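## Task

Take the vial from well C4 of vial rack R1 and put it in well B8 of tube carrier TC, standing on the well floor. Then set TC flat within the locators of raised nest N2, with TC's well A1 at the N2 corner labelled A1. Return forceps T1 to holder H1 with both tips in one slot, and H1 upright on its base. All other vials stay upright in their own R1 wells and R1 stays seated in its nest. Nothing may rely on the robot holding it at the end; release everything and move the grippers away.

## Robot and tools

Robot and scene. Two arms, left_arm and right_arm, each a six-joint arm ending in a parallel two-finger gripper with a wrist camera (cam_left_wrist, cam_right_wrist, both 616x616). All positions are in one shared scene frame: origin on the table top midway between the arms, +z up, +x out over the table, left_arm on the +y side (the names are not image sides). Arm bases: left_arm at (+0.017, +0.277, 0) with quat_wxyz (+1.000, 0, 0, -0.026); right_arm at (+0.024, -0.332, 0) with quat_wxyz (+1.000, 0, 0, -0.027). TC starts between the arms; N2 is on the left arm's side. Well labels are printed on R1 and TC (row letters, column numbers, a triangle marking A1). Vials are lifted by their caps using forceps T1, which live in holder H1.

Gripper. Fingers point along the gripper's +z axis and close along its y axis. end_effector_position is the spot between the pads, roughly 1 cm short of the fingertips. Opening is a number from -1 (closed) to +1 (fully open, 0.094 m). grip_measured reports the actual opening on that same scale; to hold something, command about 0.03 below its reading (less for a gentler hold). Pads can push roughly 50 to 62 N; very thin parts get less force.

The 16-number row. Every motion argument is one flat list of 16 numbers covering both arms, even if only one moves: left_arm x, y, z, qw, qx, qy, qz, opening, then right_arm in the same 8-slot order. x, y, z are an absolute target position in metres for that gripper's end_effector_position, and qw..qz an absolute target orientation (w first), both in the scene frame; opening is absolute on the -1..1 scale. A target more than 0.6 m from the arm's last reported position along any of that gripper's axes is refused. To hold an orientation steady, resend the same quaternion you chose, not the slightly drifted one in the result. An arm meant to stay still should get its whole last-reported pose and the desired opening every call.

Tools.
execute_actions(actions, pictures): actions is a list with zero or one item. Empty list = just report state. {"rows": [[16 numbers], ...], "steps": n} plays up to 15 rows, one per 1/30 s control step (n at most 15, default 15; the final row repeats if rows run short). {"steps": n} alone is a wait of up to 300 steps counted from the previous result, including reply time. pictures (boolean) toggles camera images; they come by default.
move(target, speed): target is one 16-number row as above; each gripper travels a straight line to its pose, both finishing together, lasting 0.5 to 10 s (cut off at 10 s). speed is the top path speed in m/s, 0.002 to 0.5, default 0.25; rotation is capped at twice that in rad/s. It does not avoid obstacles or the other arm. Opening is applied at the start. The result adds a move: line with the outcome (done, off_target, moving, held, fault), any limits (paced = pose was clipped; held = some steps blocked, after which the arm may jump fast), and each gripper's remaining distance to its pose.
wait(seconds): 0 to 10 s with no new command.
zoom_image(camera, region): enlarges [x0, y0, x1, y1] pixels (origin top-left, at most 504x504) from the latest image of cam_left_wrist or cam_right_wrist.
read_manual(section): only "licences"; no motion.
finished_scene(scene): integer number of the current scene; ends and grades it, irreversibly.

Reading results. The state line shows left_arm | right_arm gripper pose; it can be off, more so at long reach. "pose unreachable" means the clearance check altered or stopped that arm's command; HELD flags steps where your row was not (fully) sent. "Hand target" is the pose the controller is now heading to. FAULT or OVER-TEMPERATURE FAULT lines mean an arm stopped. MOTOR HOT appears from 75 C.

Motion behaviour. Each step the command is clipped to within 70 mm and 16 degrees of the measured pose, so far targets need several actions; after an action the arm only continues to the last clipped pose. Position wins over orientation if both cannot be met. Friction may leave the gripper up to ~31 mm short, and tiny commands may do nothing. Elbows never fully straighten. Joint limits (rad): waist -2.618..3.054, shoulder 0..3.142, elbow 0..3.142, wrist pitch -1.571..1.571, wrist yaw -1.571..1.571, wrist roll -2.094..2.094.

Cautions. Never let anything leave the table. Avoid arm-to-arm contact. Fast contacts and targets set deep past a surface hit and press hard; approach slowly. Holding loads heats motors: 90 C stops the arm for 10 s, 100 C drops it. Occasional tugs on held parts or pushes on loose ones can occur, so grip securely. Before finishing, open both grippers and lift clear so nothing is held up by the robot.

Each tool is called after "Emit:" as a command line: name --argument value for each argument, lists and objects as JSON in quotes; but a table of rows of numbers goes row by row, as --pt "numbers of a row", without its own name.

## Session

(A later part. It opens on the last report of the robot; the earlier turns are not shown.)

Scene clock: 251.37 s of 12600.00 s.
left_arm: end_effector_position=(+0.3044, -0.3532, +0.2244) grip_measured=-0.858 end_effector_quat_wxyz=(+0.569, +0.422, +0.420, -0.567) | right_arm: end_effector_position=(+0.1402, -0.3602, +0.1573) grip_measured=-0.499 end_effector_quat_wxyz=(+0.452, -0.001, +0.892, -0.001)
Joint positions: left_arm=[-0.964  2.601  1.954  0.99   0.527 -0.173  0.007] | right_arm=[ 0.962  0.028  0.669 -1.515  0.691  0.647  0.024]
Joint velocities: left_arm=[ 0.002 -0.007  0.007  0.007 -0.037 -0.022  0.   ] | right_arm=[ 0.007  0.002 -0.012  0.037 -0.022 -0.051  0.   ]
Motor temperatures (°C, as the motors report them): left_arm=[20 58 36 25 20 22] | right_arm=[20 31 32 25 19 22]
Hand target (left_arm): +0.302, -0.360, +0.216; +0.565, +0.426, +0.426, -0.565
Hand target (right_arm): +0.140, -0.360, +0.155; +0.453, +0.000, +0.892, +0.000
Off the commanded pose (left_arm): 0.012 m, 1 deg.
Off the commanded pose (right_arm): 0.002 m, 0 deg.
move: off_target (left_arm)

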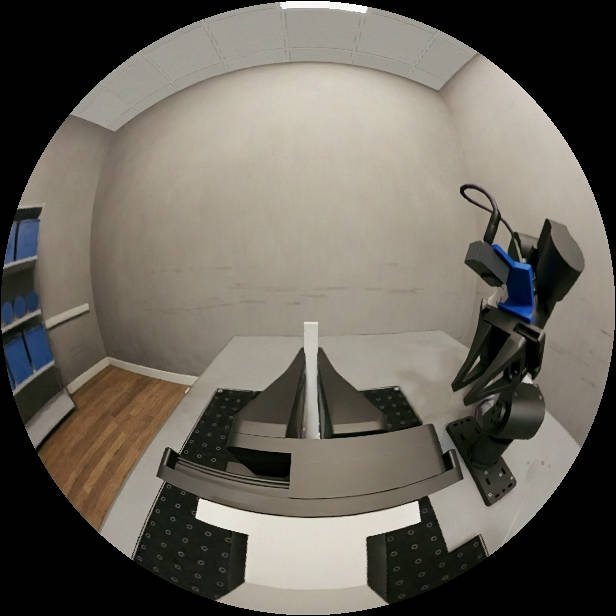

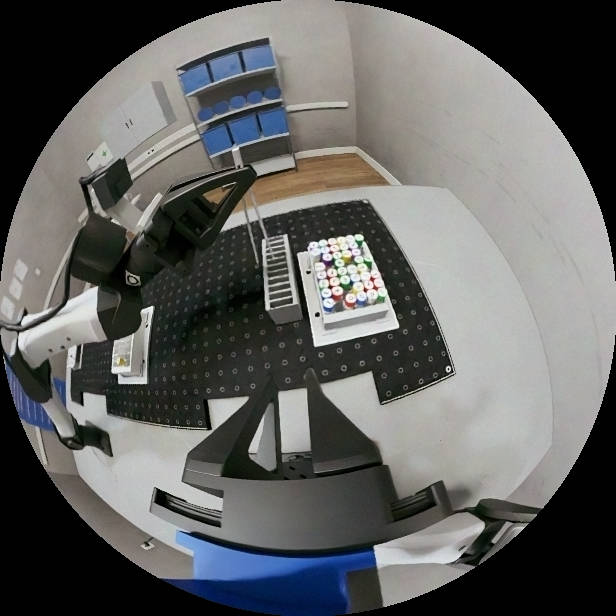

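Emit:
move --target '[0.30,-0.378,0.18,0.565,0.426,0.426,-0.565,-0.87,0.14,-0.36,0.155,0.453,0,0.892,0,-0.5]' --speed 0.03

Emit:
zoom_image --camera "cam_right_wrist" --region '[210,180,360,330]'

Scene clock: 256.40 s of 12600.00 s.
left_arm: end_effector_position=(+0.3063, -0.3711, +0.1880) grip_measured=-0.858 end_effector_quat_wxyz=(+0.568, +0.422, +0.425, -0.565) | right_arm: end_effector_position=(+0.1401, -0.3601, +0.1573) grip_measured=-0.499 end_effector_quat_wxyz=(+0.452, -0.001, +0.892, -0.001)
Joint positions: left_arm=[-0.979  2.736  2.078  0.987  0.509 -0.166  0.007] | right_arm=[ 0.962  0.028  0.669 -1.515  0.69   0.647  0.024]
Joint velocities: left_arm=[ 0.012 -0.017  0.012 -0.007  0.037 -0.022 -0.001] | right_arm=[-0.017 -0.007 -0.017 -0.037 -0.022 -0.022 -0.001]
Motor temperatures (°C, as the motors report them): left_arm=[20 61 37 26 20 22] | right_arm=[20 31 32 25 19 22]
Hand target (left_arm): +0.300, -0.378, +0.180; +0.565, +0.426, +0.426, -0.564
Hand target (right_arm): +0.140, -0.360, +0.155; +0.453, -0.000, +0.892, +0.000
Off the commanded pose (left_arm): 0.012 m, 1 deg.
Off the commanded pose (right_arm): 0.002 m, 0 deg.
After step 90, 0.10 s passed at rest.
move: off_target (left_arm)

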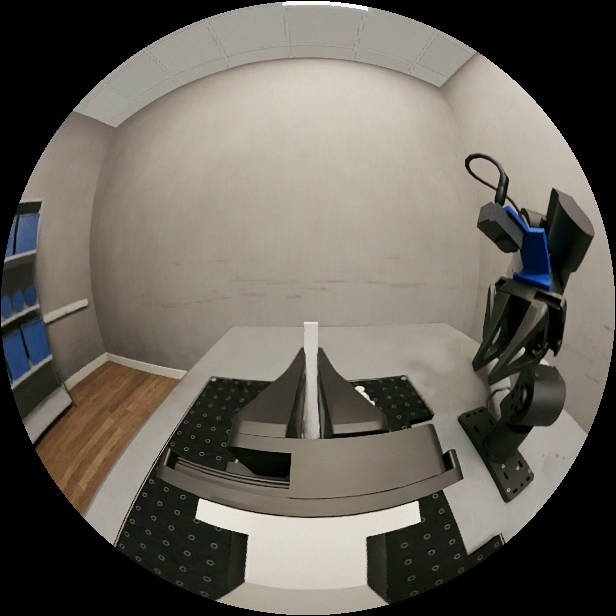

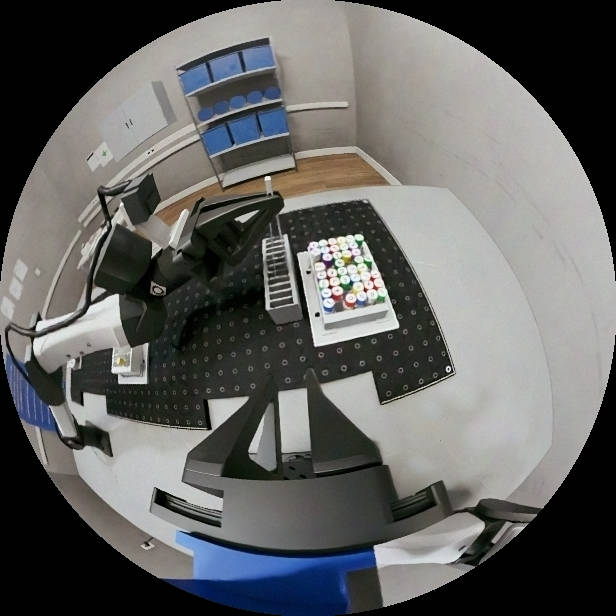

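Region (210, 180, 360, 330) of cam_right_wrist's 616x616 image, scaled by 3.360, with more detail than that image has.

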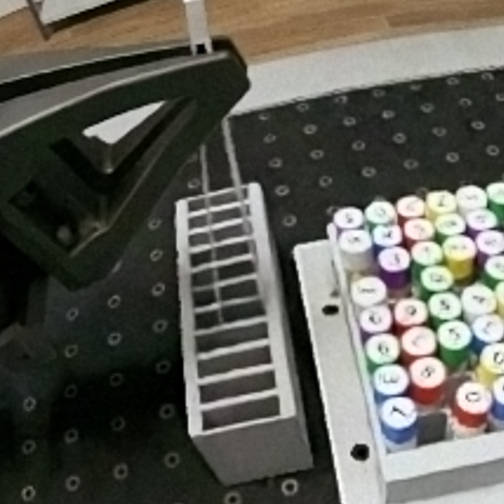

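Emit:
move --target '[0.30,-0.378,0.18,0.565,0.426,0.426,-0.565,-0.87,0.15,-0.56,0.17,0.2,-0.3,0.93,0.1,-0.5]' --speed 0.2

Emit:
move --target '[0.30,-0.378,0.18,0.565,0.426,0.426,-0.565,-0.87,0.29,-0.58,0.14,0.15,-0.69,0.69,0.15,-0.5]' --speed 0.2

Scene clock: 262.93 s of 12600.00 s.
left_arm: end_effector_position=(+0.3063, -0.3712, +0.1879) grip_measured=-0.858 end_effector_quat_wxyz=(+0.568, +0.422, +0.425, -0.565) | right_arm: end_effector_position=(+0.1121, -0.4749, +0.1709) grip_measured=-0.499 end_effector_quat_wxyz=(+0.342, -0.043, +0.769, -0.538)
Joint positions: left_arm=[-0.979  2.736  2.078  0.987  0.509 -0.165  0.007] | right_arm=[ 0.592  0.028  0.424 -1.556  1.366  0.092  0.024]
Joint velocities: left_arm=[ 0.002 -0.002 -0.007  0.007  0.022 -0.007 -0.001] | right_arm=[-0.002 -0.007 -0.012  0.007  0.037 -0.066 -0.   ]
Motor temperatures (°C, as the motors report them): left_arm=[20 66 38 26 20 22] | right_arm=[20 30 31 25 19 22]
Hand target (left_arm): +0.300, -0.377, +0.180; +0.565, +0.426, +0.426, -0.564
Hand target (right_arm): +0.110, -0.476, +0.167; +0.335, -0.045, +0.768, -0.545
Off the commanded pose (left_arm): 0.012 m, 1 deg.
Off the commanded pose (right_arm): 0.093 m, 84 deg; position and orientation clipped at the last step of the last action.
joint sent to its limit (right arm) — the command would take joint 2 (shoulder) past its lower limit and joint 4 (wrist pitch) past its lower limit, so those joints were sent only as far as their limits.
move: off_target (left_arm, right_arm); limits=paced

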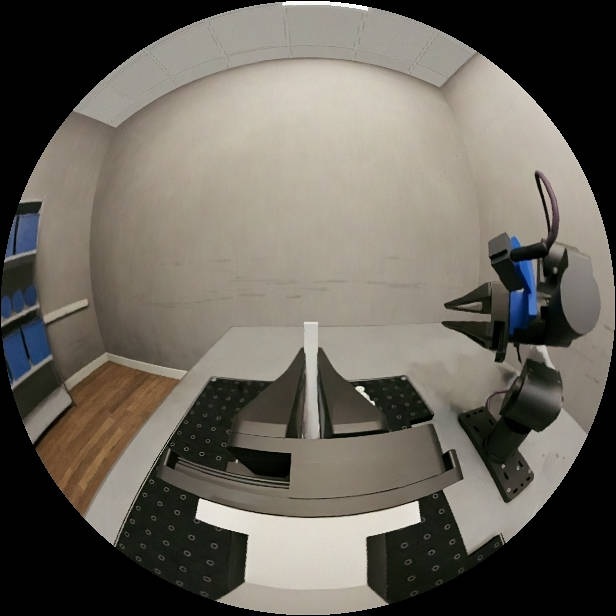

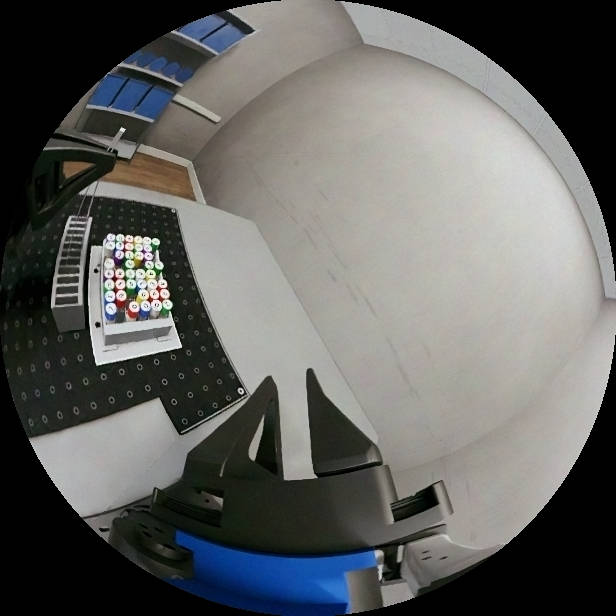

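Scene clock: 268.30 s of 12600.00 s.
left_arm: end_effector_position=(+0.3063, -0.3712, +0.1879) grip_measured=-0.858 end_effector_quat_wxyz=(+0.568, +0.422, +0.425, -0.565) | right_arm: end_effector_position=(+0.1414, -0.4519, +0.1575) grip_measured=-0.499 end_effector_quat_wxyz=(+0.307, -0.240, +0.734, -0.557)
Joint positions: left_arm=[-0.979  2.736  2.078  0.987  0.509 -0.165  0.007] | right_arm=[ 0.8    0.028  0.371 -1.556  1.364 -0.178  0.024]
Joint velocities: left_arm=[-0.012  0.002  0.007 -0.022 -0.037 -0.051 -0.001] | right_arm=[-0.002 -0.017 -0.007 -0.125 -0.037 -0.081 -0.   ]
Motor temperatures (°C, as the motors report them): left_arm=[20 69 38 27 20 22] | right_arm=[20 30 32 25 19 22]
Hand target (left_arm): +0.300, -0.377, +0.180; +0.565, +0.426, +0.426, -0.564
Hand target (right_arm): +0.141, -0.452, +0.158; +0.307, -0.240, +0.734, -0.557
Off the commanded pose (left_arm): 0.012 m, 1 deg.
Off the commanded pose (right_arm): 0.197 m, 101 deg; position and orientation clipped at the last step of the last action.
move: held (right_arm), off_target (left_arm); limits=paced,held; held on 71 of 161 steps (right_arm), including the last (right_arm)
pose unreachable (right arm): on one or more control steps of this call this arm could not follow its commanded pose, so it was not sent that pose on those steps. On the call's last step it was still not sent that pose. It may still have moved: this result reports where it is.
cause: the commanded pose would bring two parts of the arm too close to each other (its upper arm (the part past joint 2) and its gripper housing, with joints 3 (elbow) to 6 (wrist roll) between them).

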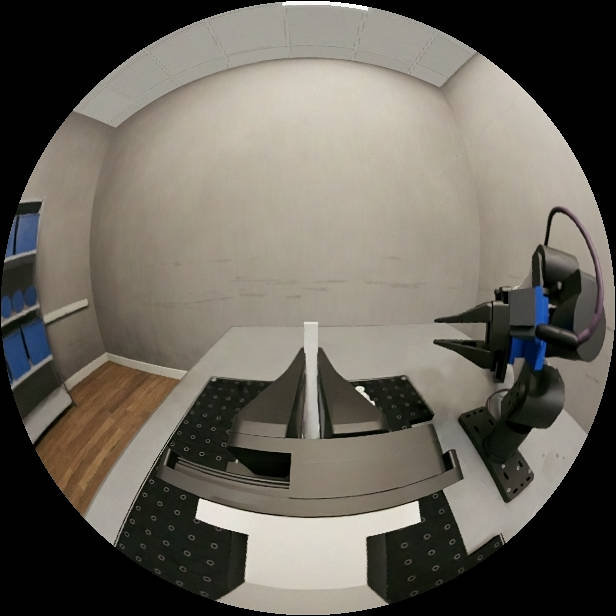

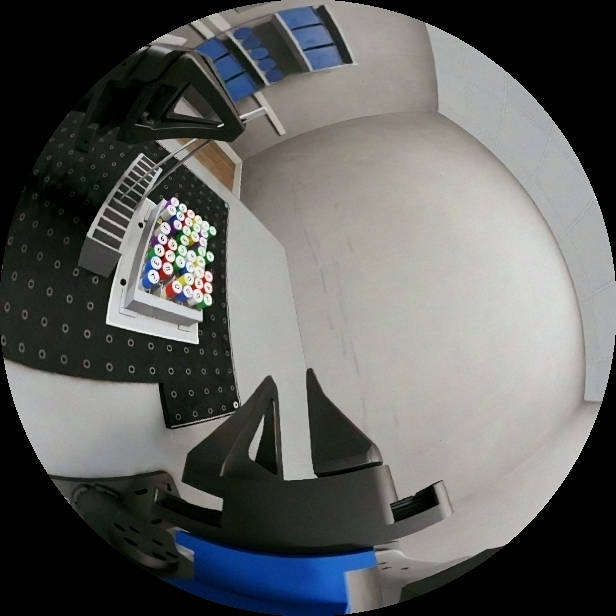

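Emit:
move --target '[0.30,-0.376,0.15,0.565,0.426,0.426,-0.565,-0.87,0.1414,-0.4519,0.1575,0.307,-0.24,0.734,-0.557,-0.5]' --speed 0.015

Emit:
zoom_image --camera "cam_right_wrist" --region '[70,100,250,280]'

Scene clock: 273.33 s of 12600.00 s.
left_arm: end_effector_position=(+0.3064, -0.3712, +0.1592) grip_measured=-0.858 end_effector_quat_wxyz=(+0.565, +0.423, +0.429, -0.564) | right_arm: end_effector_position=(+0.1414, -0.4519, +0.1575) grip_measured=-0.499 end_effector_quat_wxyz=(+0.307, -0.240, +0.734, -0.557)
Joint positions: left_arm=[-0.979  2.792  2.078  1.034  0.509 -0.165  0.007] | right_arm=[ 0.8    0.028  0.371 -1.556  1.364 -0.178  0.024]
Joint velocities: left_arm=[-0.002 -0.007 -0.012 -0.007 -0.007  0.051 -0.   ] | right_arm=[-0.012 -0.022 -0.002 -0.051  0.066 -0.007 -0.   ]
Motor temperatures (°C, as the motors report them): left_arm=[20 71 38 27 20 22] | right_arm=[20 30 32 25 20 22]
Hand target (left_arm): +0.300, -0.376, +0.150; +0.565, +0.426, +0.426, -0.564
Hand target (right_arm): +0.141, -0.452, +0.158; +0.307, -0.240, +0.734, -0.557
Off the commanded pose (left_arm): 0.012 m, 0 deg.
Off the commanded pose (right_arm): 0.000 m, 0 deg.
move: off_target (left_arm)

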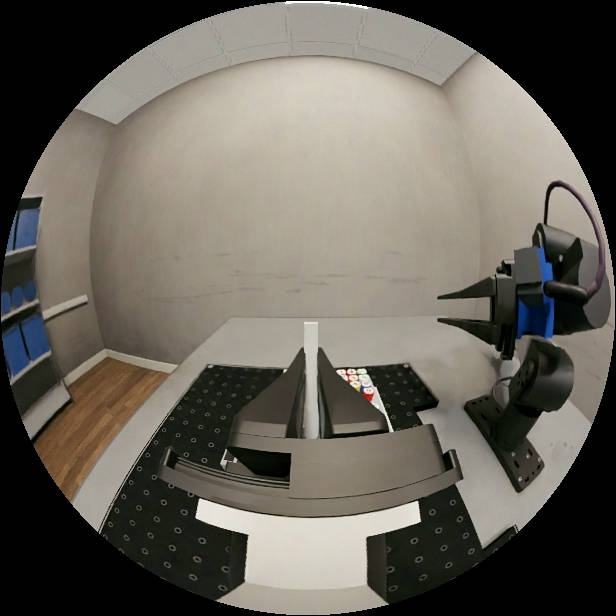

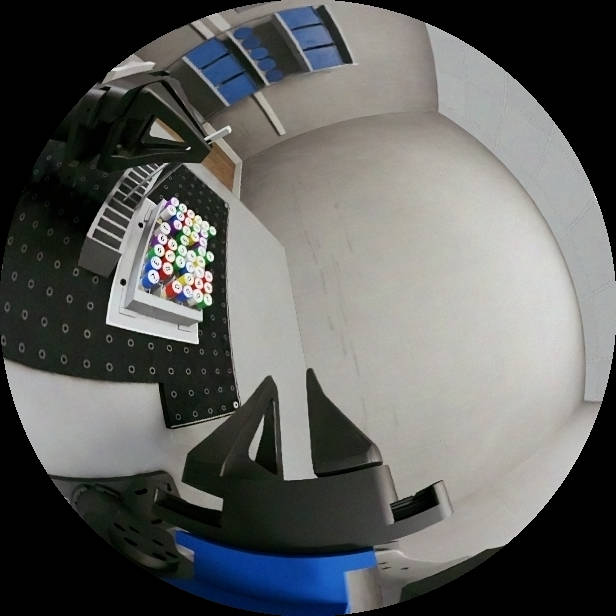

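Region (70, 100, 250, 280) of cam_right_wrist's 616x616 image, scaled by 2.800, with more detail than that image has.

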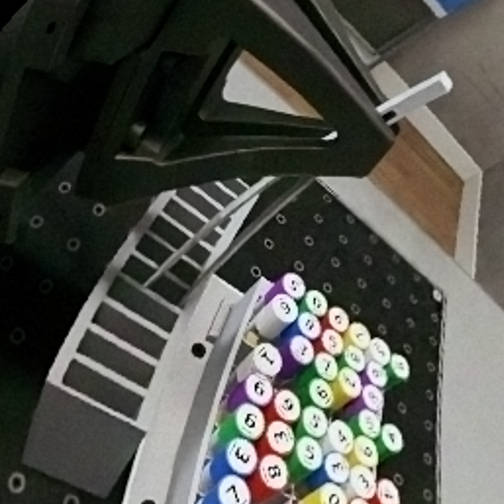

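Emit:
move --target '[0.30,-0.372,0.135,0.565,0.426,0.426,-0.565,-0.87,0.1414,-0.4519,0.1575,0.307,-0.24,0.734,-0.557,-0.5]' --speed 0.015

Emit:
move --target '[0.30,-0.372,0.14,0.565,0.426,0.426,-0.565,-0.3,0.1414,-0.4519,0.1575,0.307,-0.24,0.734,-0.557,-0.5]' --speed 0.015

Emit:
move --target '[0.29,-0.25,0.17,0.5,0.5,0.5,-0.5,-0.3,0.1414,-0.4519,0.1575,0.307,-0.24,0.734,-0.557,-0.5]' --speed 0.1

Emit:
zoom_image --camera "cam_right_wrist" --region '[70,100,250,280]'

Scene clock: 278.03 s of 12600.00 s.
left_arm: end_effector_position=(+0.3047, -0.3684, +0.1586) grip_measured=-0.858 end_effector_quat_wxyz=(+0.576, +0.420, +0.414, -0.567) | right_arm: end_effector_position=(+0.1414, -0.4519, +0.1575) grip_measured=-0.499 end_effector_quat_wxyz=(+0.307, -0.240, +0.734, -0.557)
Joint positions: left_arm=[-0.979  2.81   2.078  1.088  0.509 -0.165  0.007] | right_arm=[ 0.8    0.028  0.371 -1.556  1.364 -0.178  0.024]
Joint velocities: left_arm=[-0.017  0.012 -0.002 -0.037 -0.022 -0.037  0.001] | right_arm=[-0.027  0.007  0.012  0.007 -0.022  0.037  0.   ]
Motor temperatures (°C, as the motors report them): left_arm=[20 73 39 28 20 22] | right_arm=[20 29 32 25 20 22]
Hand target (left_arm): +0.300, -0.372, +0.135; +0.565, +0.426, +0.426, -0.565
Hand target (right_arm): +0.141, -0.452, +0.158; +0.307, -0.240, +0.734, -0.557
Off the commanded pose (left_arm): 0.024 m, 2 deg.
Off the commanded pose (right_arm): 0.000 m, 0 deg.
move: off_target (left_arm)

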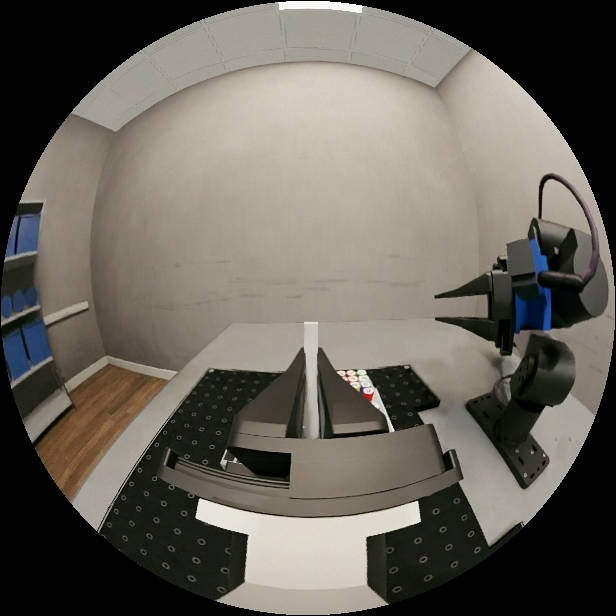

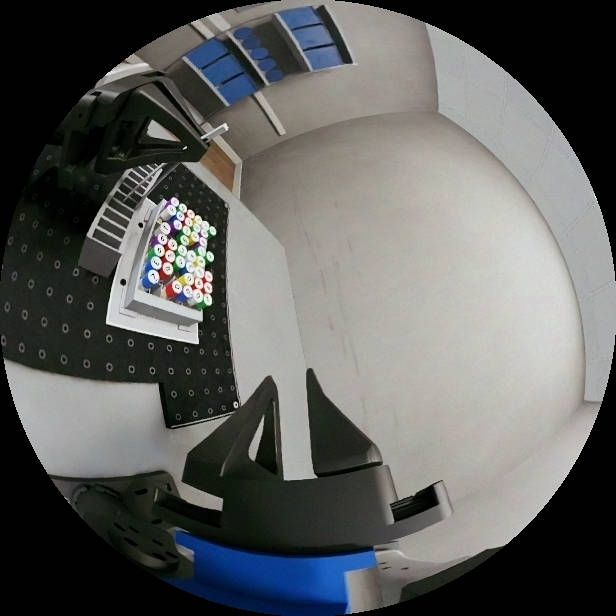

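Scene clock: 279.57 s of 12600.00 s.
left_arm: end_effector_position=(+0.3047, -0.3684, +0.1586) grip_measured=-0.303 end_effector_quat_wxyz=(+0.576, +0.420, +0.414, -0.567) | right_arm: end_effector_position=(+0.1414, -0.4519, +0.1575) grip_measured=-0.499 end_effector_quat_wxyz=(+0.307, -0.240, +0.734, -0.557)
Joint positions: left_arm=[-0.979  2.81   2.078  1.088  0.509 -0.165  0.033] | right_arm=[ 0.8    0.028  0.371 -1.556  1.364 -0.178  0.024]
Joint velocities: left_arm=[-0.002 -0.002  0.012 -0.007 -0.007 -0.037 -0.   ] | right_arm=[ 0.007 -0.007 -0.007  0.037  0.022 -0.051  0.   ]
Motor temperatures (°C, as the motors report them): left_arm=[20 74 39 28 20 22] | right_arm=[20 29 32 25 20 22]
Hand target (left_arm): +0.300, -0.372, +0.140; +0.565, +0.426, +0.426, -0.564
Hand target (right_arm): +0.141, -0.452, +0.158; +0.307, -0.240, +0.734, -0.557
Off the commanded pose (left_arm): 0.020 m, 2 deg.
Off the commanded pose (right_arm): 0.000 m, 0 deg.
move: off_target (left_arm)

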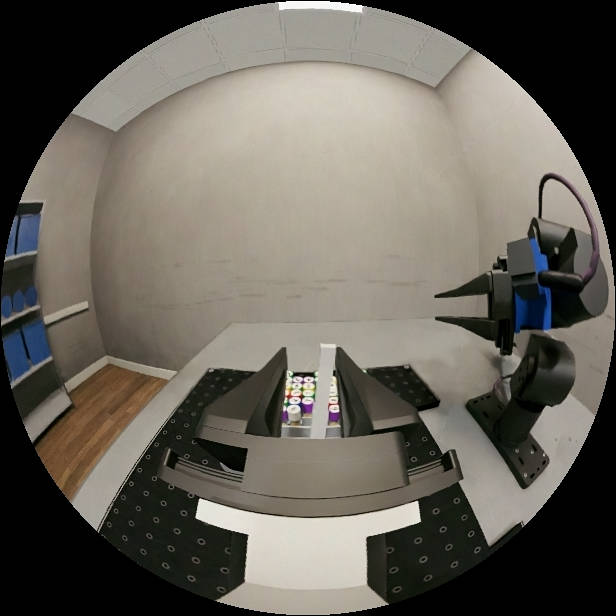

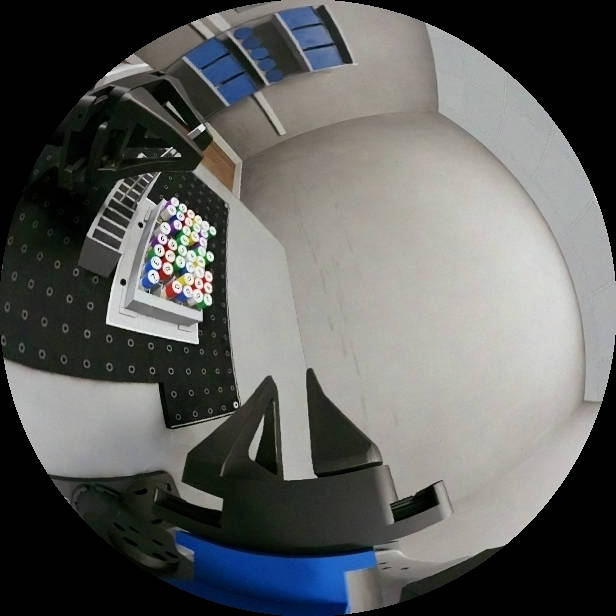

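Scene clock: 281.67 s of 12600.00 s.
left_arm: end_effector_position=(+0.2869, -0.2559, +0.1791) grip_measured=-0.303 end_effector_quat_wxyz=(+0.514, +0.498, +0.486, -0.502) | right_arm: end_effector_position=(+0.1414, -0.4519, +0.1575) grip_measured=-0.499 end_effector_quat_wxyz=(+0.307, -0.240, +0.734, -0.557)
Joint positions: left_arm=[-0.875  2.213  1.313  0.941  0.643 -0.001  0.033] | right_arm=[ 0.8    0.028  0.371 -1.556  1.364 -0.178  0.024]
Joint velocities: left_arm=[-0.007 -0.012  0.002 -0.066  0.007  0.11   0.001] | right_arm=[-0.002 -0.002 -0.002  0.037 -0.022  0.066 -0.   ]
Motor temperatures (°C, as the motors report them): left_arm=[20 75 38 28 20 22] | right_arm=[20 29 32 25 20 22]
Hand target (left_arm): +0.288, -0.249, +0.168; +0.501, +0.501, +0.500, -0.497
Hand target (right_arm): +0.141, -0.452, +0.158; +0.307, -0.240, +0.734, -0.557
Off the commanded pose (left_arm): 0.011 m, 2 deg.
Off the commanded pose (right_arm): 0.000 m, 0 deg.
MOTOR HOT: a motor of the left arm reached 75 °C. Now the hottest motor of the left arm, joint 2 (shoulder), reports 75 °C. The controller's stop level is 90 °C. To cool a motor, set the load down, stop pushing, or move to a pose that needs little force.
move: off_target (left_arm)

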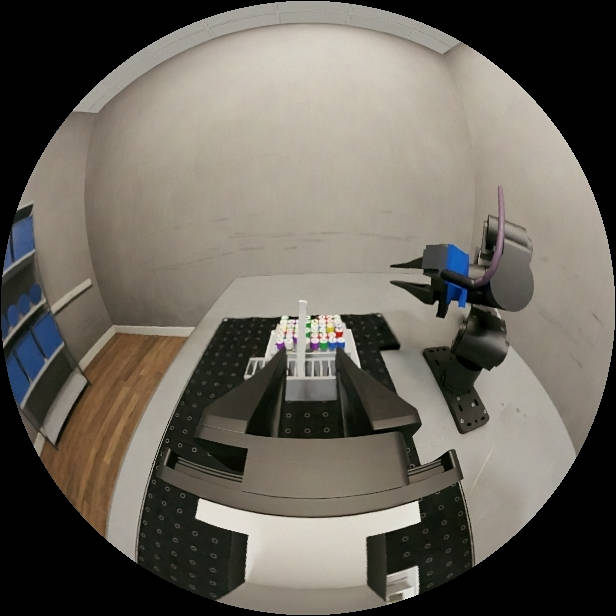

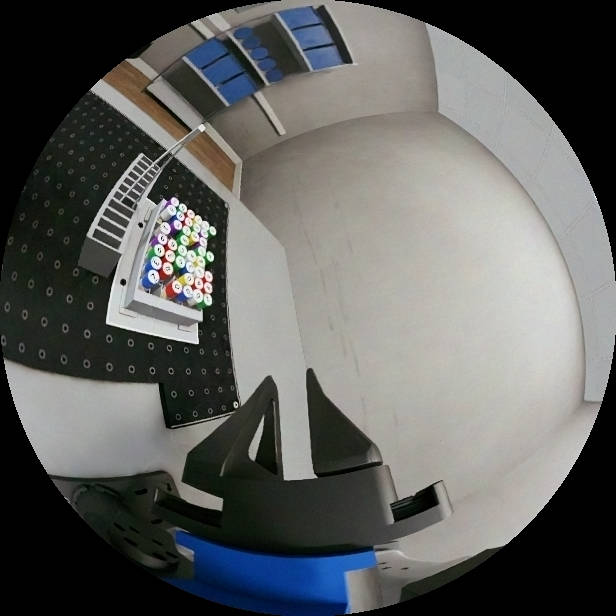

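Region (70, 100, 250, 280) of cam_right_wrist's 616x616 image, scaled by 2.800, with more detail than that image has.

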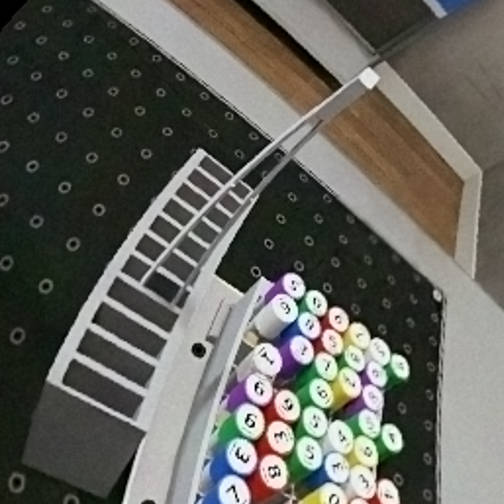

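Emit:
move --target '[0.22,0.0,0.17,0,0,1,0,1,0.1414,-0.4519,0.1575,0.307,-0.24,0.734,-0.557,-0.5]' --speed 0.15

Scene clock: 296.00 s of 12600.00 s.
left_arm: end_effector_position=(+0.2151, -0.0012, +0.1686) grip_measured=+1.000 end_effector_quat_wxyz=(+0.019, +0.015, +1.000, -0.002) | right_arm: end_effector_position=(+0.1414, -0.4519, +0.1575) grip_measured=-0.499 end_effector_quat_wxyz=(+0.307, -0.240, +0.734, -0.557)
Joint positions: left_arm=[-0.912  1.829  1.771 -1.487 -0.029 -0.935  0.094] | right_arm=[ 0.8    0.028  0.371 -1.556  1.364 -0.178  0.024]
Joint velocities: left_arm=[ 0.007  0.002 -0.017 -0.066  0.007  0.037  0.   ] | right_arm=[-0.017 -0.012 -0.002 -0.11   0.022 -0.007 -0.001]
Motor temperatures (°C, as the motors report them): left_arm=[20 71 38 28 20 22] | right_arm=[20 29 32 24 20 22]
Hand target (left_arm): +0.217, +0.000, +0.167; +0.010, +0.006, +1.000, +0.005
Hand target (right_arm): +0.141, -0.452, +0.158; +0.307, -0.240, +0.734, -0.557
Off the commanded pose (left_arm): 0.005 m, 3 deg.
Off the commanded pose (right_arm): 0.000 m, 0 deg.
MOTOR HOT: cleared. Now the hottest motor of the left arm, joint 2 (shoulder), reports 71 °C.
After step 90, 3.73 s passed at rest.
move: off_target (left_arm)

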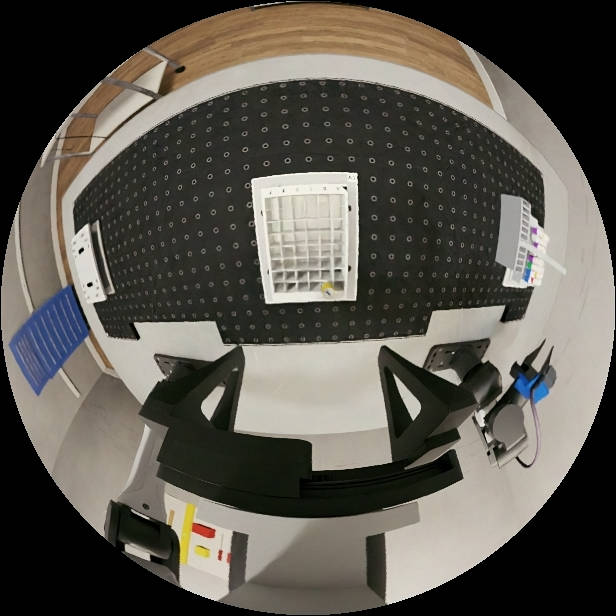

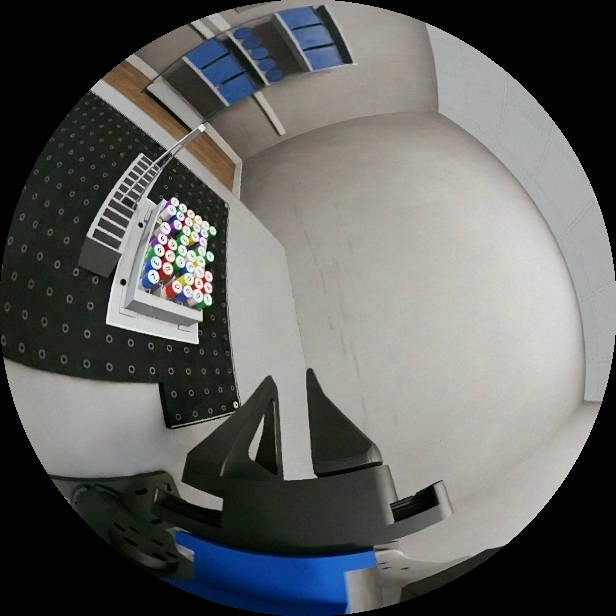

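Emit:
move --target '[0.265,0.002,0.12,0,0,1,0,1,0.1414,-0.4519,0.1575,0.307,-0.24,0.734,-0.557,-0.5]' --speed 0.08

Emit:
zoom_image --camera "cam_left_wrist" --region '[180,150,440,410]'

Scene clock: 299.13 s of 12600.00 s.
left_arm: end_effector_position=(+0.2639, +0.0006, +0.1340) grip_measured=+1.000 end_effector_quat_wxyz=(+0.011, +0.000, +1.000, -0.006) | right_arm: end_effector_position=(+0.1414, -0.4519, +0.1575) grip_measured=-0.499 end_effector_quat_wxyz=(+0.307, -0.240, +0.734, -0.557)
Joint positions: left_arm=[-0.792  1.934  1.771 -1.384 -0.009 -0.845  0.094] | right_arm=[ 0.8    0.028  0.371 -1.556  1.364 -0.178  0.024]
Joint velocities: left_arm=[-0.002  0.002 -0.007  0.037 -0.022  0.066  0.   ] | right_arm=[-0.002 -0.017 -0.007  0.007  0.022 -0.022 -0.   ]
Motor temperatures (°C, as the motors report them): left_arm=[20 69 38 27 20 22] | right_arm=[20 29 32 24 20 22]
Hand target (left_arm): +0.264, +0.003, +0.121; -0.001, +0.000, +1.000, +0.001
Hand target (right_arm): +0.141, -0.452, +0.158; +0.307, -0.240, +0.734, -0.557
Off the commanded pose (left_arm): 0.014 m, 1 deg.
Off the commanded pose (right_arm): 0.000 m, 0 deg.
move: off_target (left_arm)

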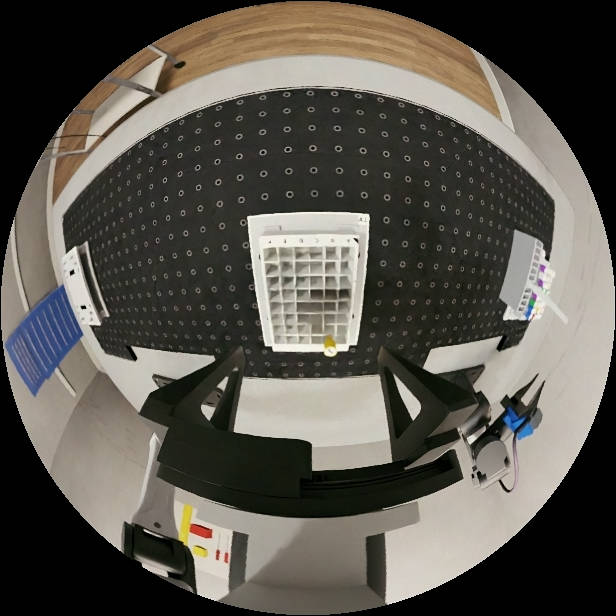

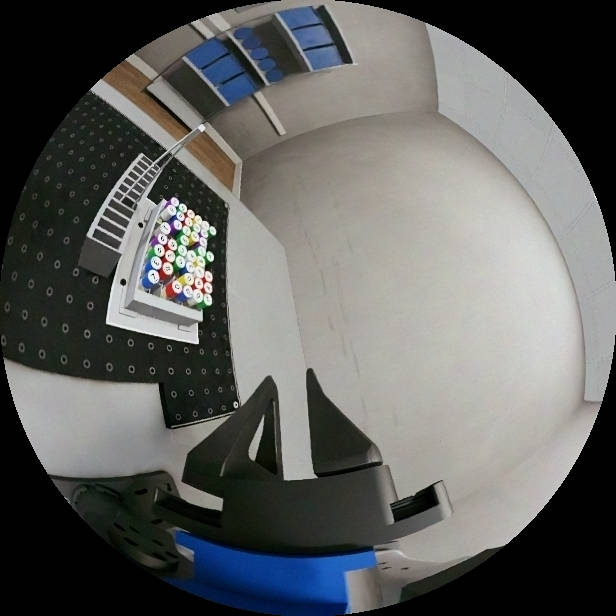

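Region (180, 150, 440, 410) of cam_left_wrist's 616x616 image, scaled by 1.938, with more detail than that image has.

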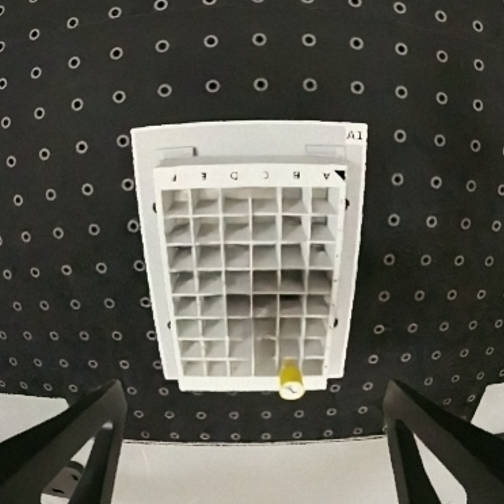

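Emit:
move --target '[0.265,0.004,0.062,0,-0.012,1,0,1,0.1414,-0.4519,0.1575,0.307,-0.24,0.734,-0.557,-0.5]' --speed 0.04

Scene clock: 303.27 s of 12600.00 s.
left_arm: end_effector_position=(+0.2647, -0.0007, +0.0764) grip_measured=+1.000 end_effector_quat_wxyz=(+0.012, -0.002, +1.000, -0.008) | right_arm: end_effector_position=(+0.1414, -0.4519, +0.1575) grip_measured=-0.499 end_effector_quat_wxyz=(+0.307, -0.240, +0.734, -0.557)
Joint positions: left_arm=[-0.792  1.944  1.556 -1.155 -0.007 -0.85   0.094] | right_arm=[ 0.8    0.028  0.371 -1.556  1.364 -0.178  0.024]
Joint velocities: left_arm=[-0.007 -0.017  0.007  0.007  0.007  0.007  0.   ] | right_arm=[-0.007 -0.007 -0.002 -0.007  0.022 -0.007  0.001]
Motor temperatures (°C, as the motors report them): left_arm=[20 67 37 26 20 22] | right_arm=[20 29 32 24 20 22]
Hand target (left_arm): +0.265, +0.004, +0.062; -0.000, -0.012, +1.000, +0.000
Hand target (right_arm): +0.141, -0.452, +0.158; +0.307, -0.240, +0.734, -0.557
Off the commanded pose (left_arm): 0.015 m, 2 deg.
Off the commanded pose (right_arm): 0.000 m, 0 deg.
move: off_target (left_arm)

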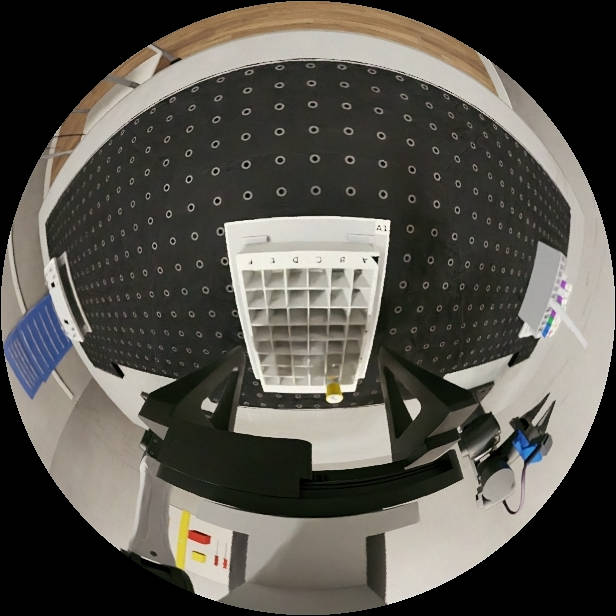

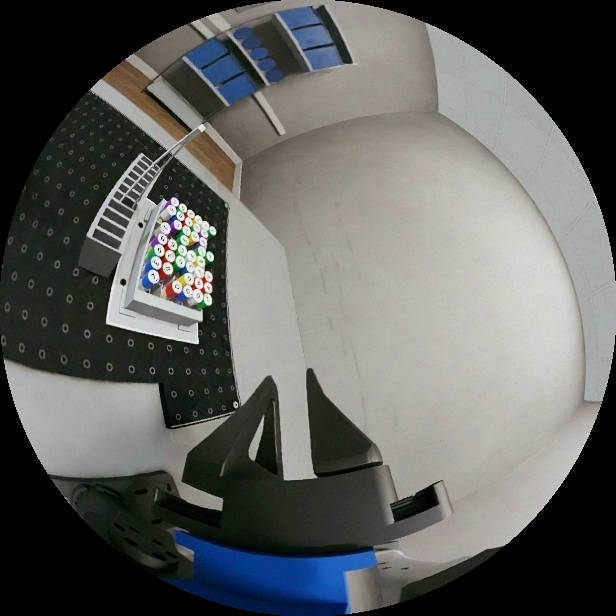

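Emit:
move --target '[0.265,0.006,0.04,0,-0.025,1,0,1,0.1414,-0.4519,0.1575,0.307,-0.24,0.734,-0.557,-0.5]' --speed 0.015

Scene clock: 308.33 s of 12600.00 s.
left_arm: end_effector_position=(+0.2644, -0.0004, +0.0541) grip_measured=+1.000 end_effector_quat_wxyz=(+0.012, -0.013, +1.000, -0.008) | right_arm: end_effector_position=(+0.1414, -0.4519, +0.1575) grip_measured=-0.499 end_effector_quat_wxyz=(+0.307, -0.240, +0.734, -0.557)
Joint positions: left_arm=[-0.792  1.959  1.487 -1.072 -0.007 -0.872  0.094] | right_arm=[ 0.8    0.028  0.371 -1.556  1.364 -0.178  0.024]
Joint velocities: left_arm=[ 0.017 -0.012  0.007 -0.007 -0.022 -0.051  0.   ] | right_arm=[-0.017  0.002 -0.012 -0.007  0.022 -0.037 -0.   ]
Motor temperatures (°C, as the motors report them): left_arm=[20 65 37 26 20 22] | right_arm=[20 29 32 24 20 22]
Hand target (left_arm): +0.265, +0.006, +0.041; -0.000, -0.025, +1.000, +0.000
Hand target (right_arm): +0.141, -0.452, +0.158; +0.307, -0.240, +0.734, -0.557
Off the commanded pose (left_arm): 0.016 m, 2 deg.
Off the commanded pose (right_arm): 0.000 m, 0 deg.
move: off_target (left_arm)

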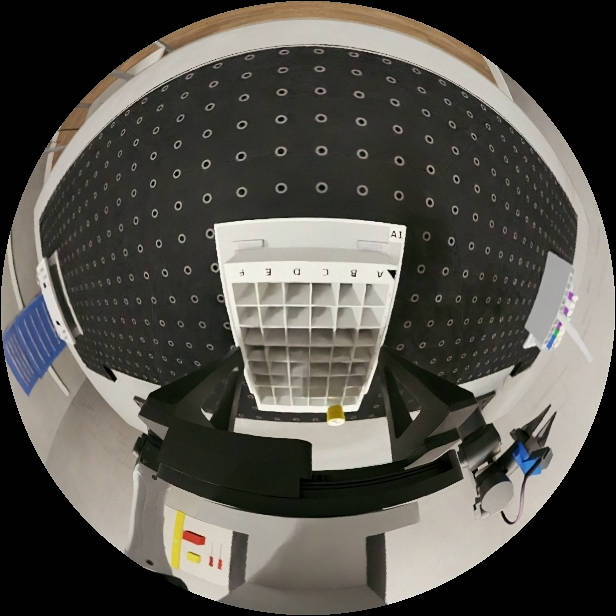

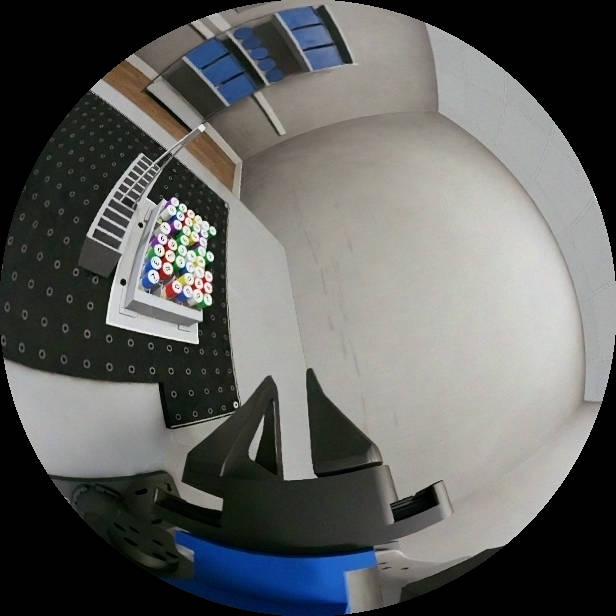

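Centred. Descend.

Emit:
move --target '[0.265,0.006,0.021,0,-0.025,1,0,1,0.1414,-0.4519,0.1575,0.307,-0.24,0.734,-0.557,-0.5]' --speed 0.012

Emit:
move --target '[0.265,0.006,0.021,0,-0.025,1,0,0.77,0.1414,-0.4519,0.1575,0.307,-0.24,0.734,-0.557,-0.5]' --speed 0.012

Scene clock: 313.43 s of 12600.00 s.
left_arm: end_effector_position=(+0.2652, -0.0013, +0.0367) grip_measured=+1.000 end_effector_quat_wxyz=(+0.013, -0.014, +1.000, -0.010) | right_arm: end_effector_position=(+0.1414, -0.4519, +0.1575) grip_measured=-0.499 end_effector_quat_wxyz=(+0.307, -0.240, +0.734, -0.557)
Joint positions: left_arm=[-0.792  1.977  1.44  -1.003 -0.007 -0.872  0.094] | right_arm=[ 0.8    0.028  0.371 -1.556  1.364 -0.178  0.024]
Joint velocities: left_arm=[ 0.007  0.007 -0.012  0.022 -0.095 -0.051  0.   ] | right_arm=[-0.012  0.002  0.012 -0.037  0.007 -0.007 -0.001]
Motor temperatures (°C, as the motors report them): left_arm=[20 63 36 25 20 22] | right_arm=[20 29 32 24 20 22]
Hand target (left_arm): +0.264, +0.006, +0.022; -0.000, -0.025, +1.000, +0.000
Hand target (right_arm): +0.141, -0.452, +0.158; +0.307, -0.240, +0.734, -0.557
Off the commanded pose (left_arm): 0.017 m, 2 deg.
Off the commanded pose (right_arm): 0.000 m, 0 deg.
move: off_target (left_arm)

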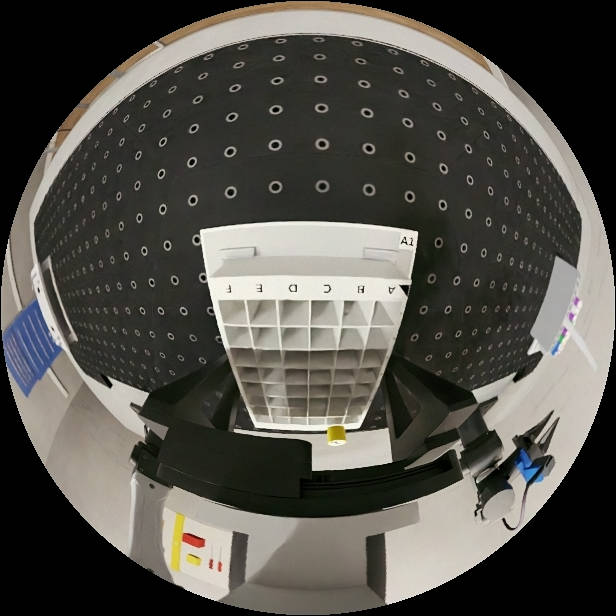

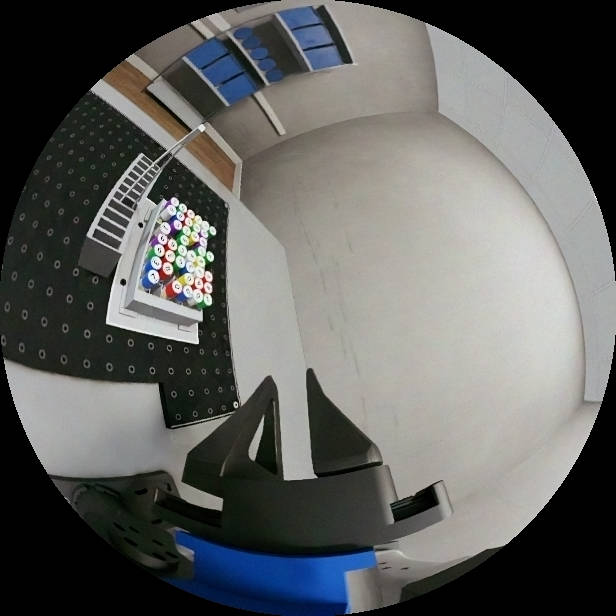

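Scene clock: 315.30 s of 12600.00 s.
left_arm: end_effector_position=(+0.2658, +0.0001, +0.0367) grip_measured=+0.806 end_effector_quat_wxyz=(+0.013, -0.015, +1.000, -0.008) | right_arm: end_effector_position=(+0.1414, -0.4519, +0.1575) grip_measured=-0.499 end_effector_quat_wxyz=(+0.307, -0.240, +0.734, -0.557)
Joint positions: left_arm=[-0.789  1.977  1.44  -1.005 -0.008 -0.872  0.085] | right_arm=[ 0.8    0.028  0.371 -1.556  1.364 -0.178  0.024]
Joint velocities: left_arm=[-0.027 -0.007  0.002  0.007 -0.081 -0.051 -0.   ] | right_arm=[ 0.017 -0.012  0.002 -0.051 -0.081 -0.007  0.001]
Motor temperatures (°C, as the motors report them): left_arm=[20 63 36 25 20 22] | right_arm=[20 29 32 24 20 22]
Hand target (left_arm): +0.265, +0.006, +0.022; -0.000, -0.025, +1.000, +0.000
Hand target (right_arm): +0.141, -0.452, +0.158; +0.307, -0.240, +0.734, -0.557
Off the commanded pose (left_arm): 0.017 m, 2 deg.
Off the commanded pose (right_arm): 0.000 m, 0 deg.
move: off_target (left_arm)

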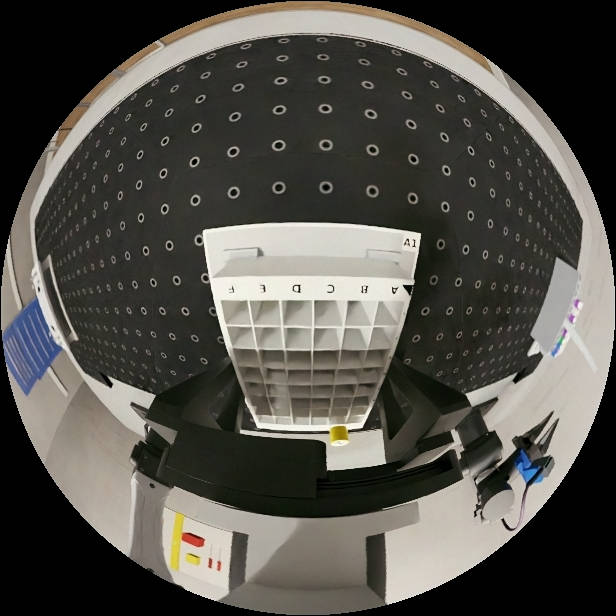

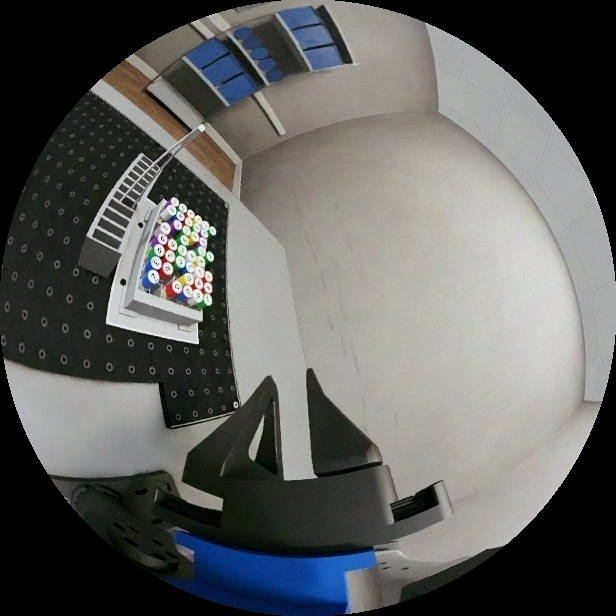

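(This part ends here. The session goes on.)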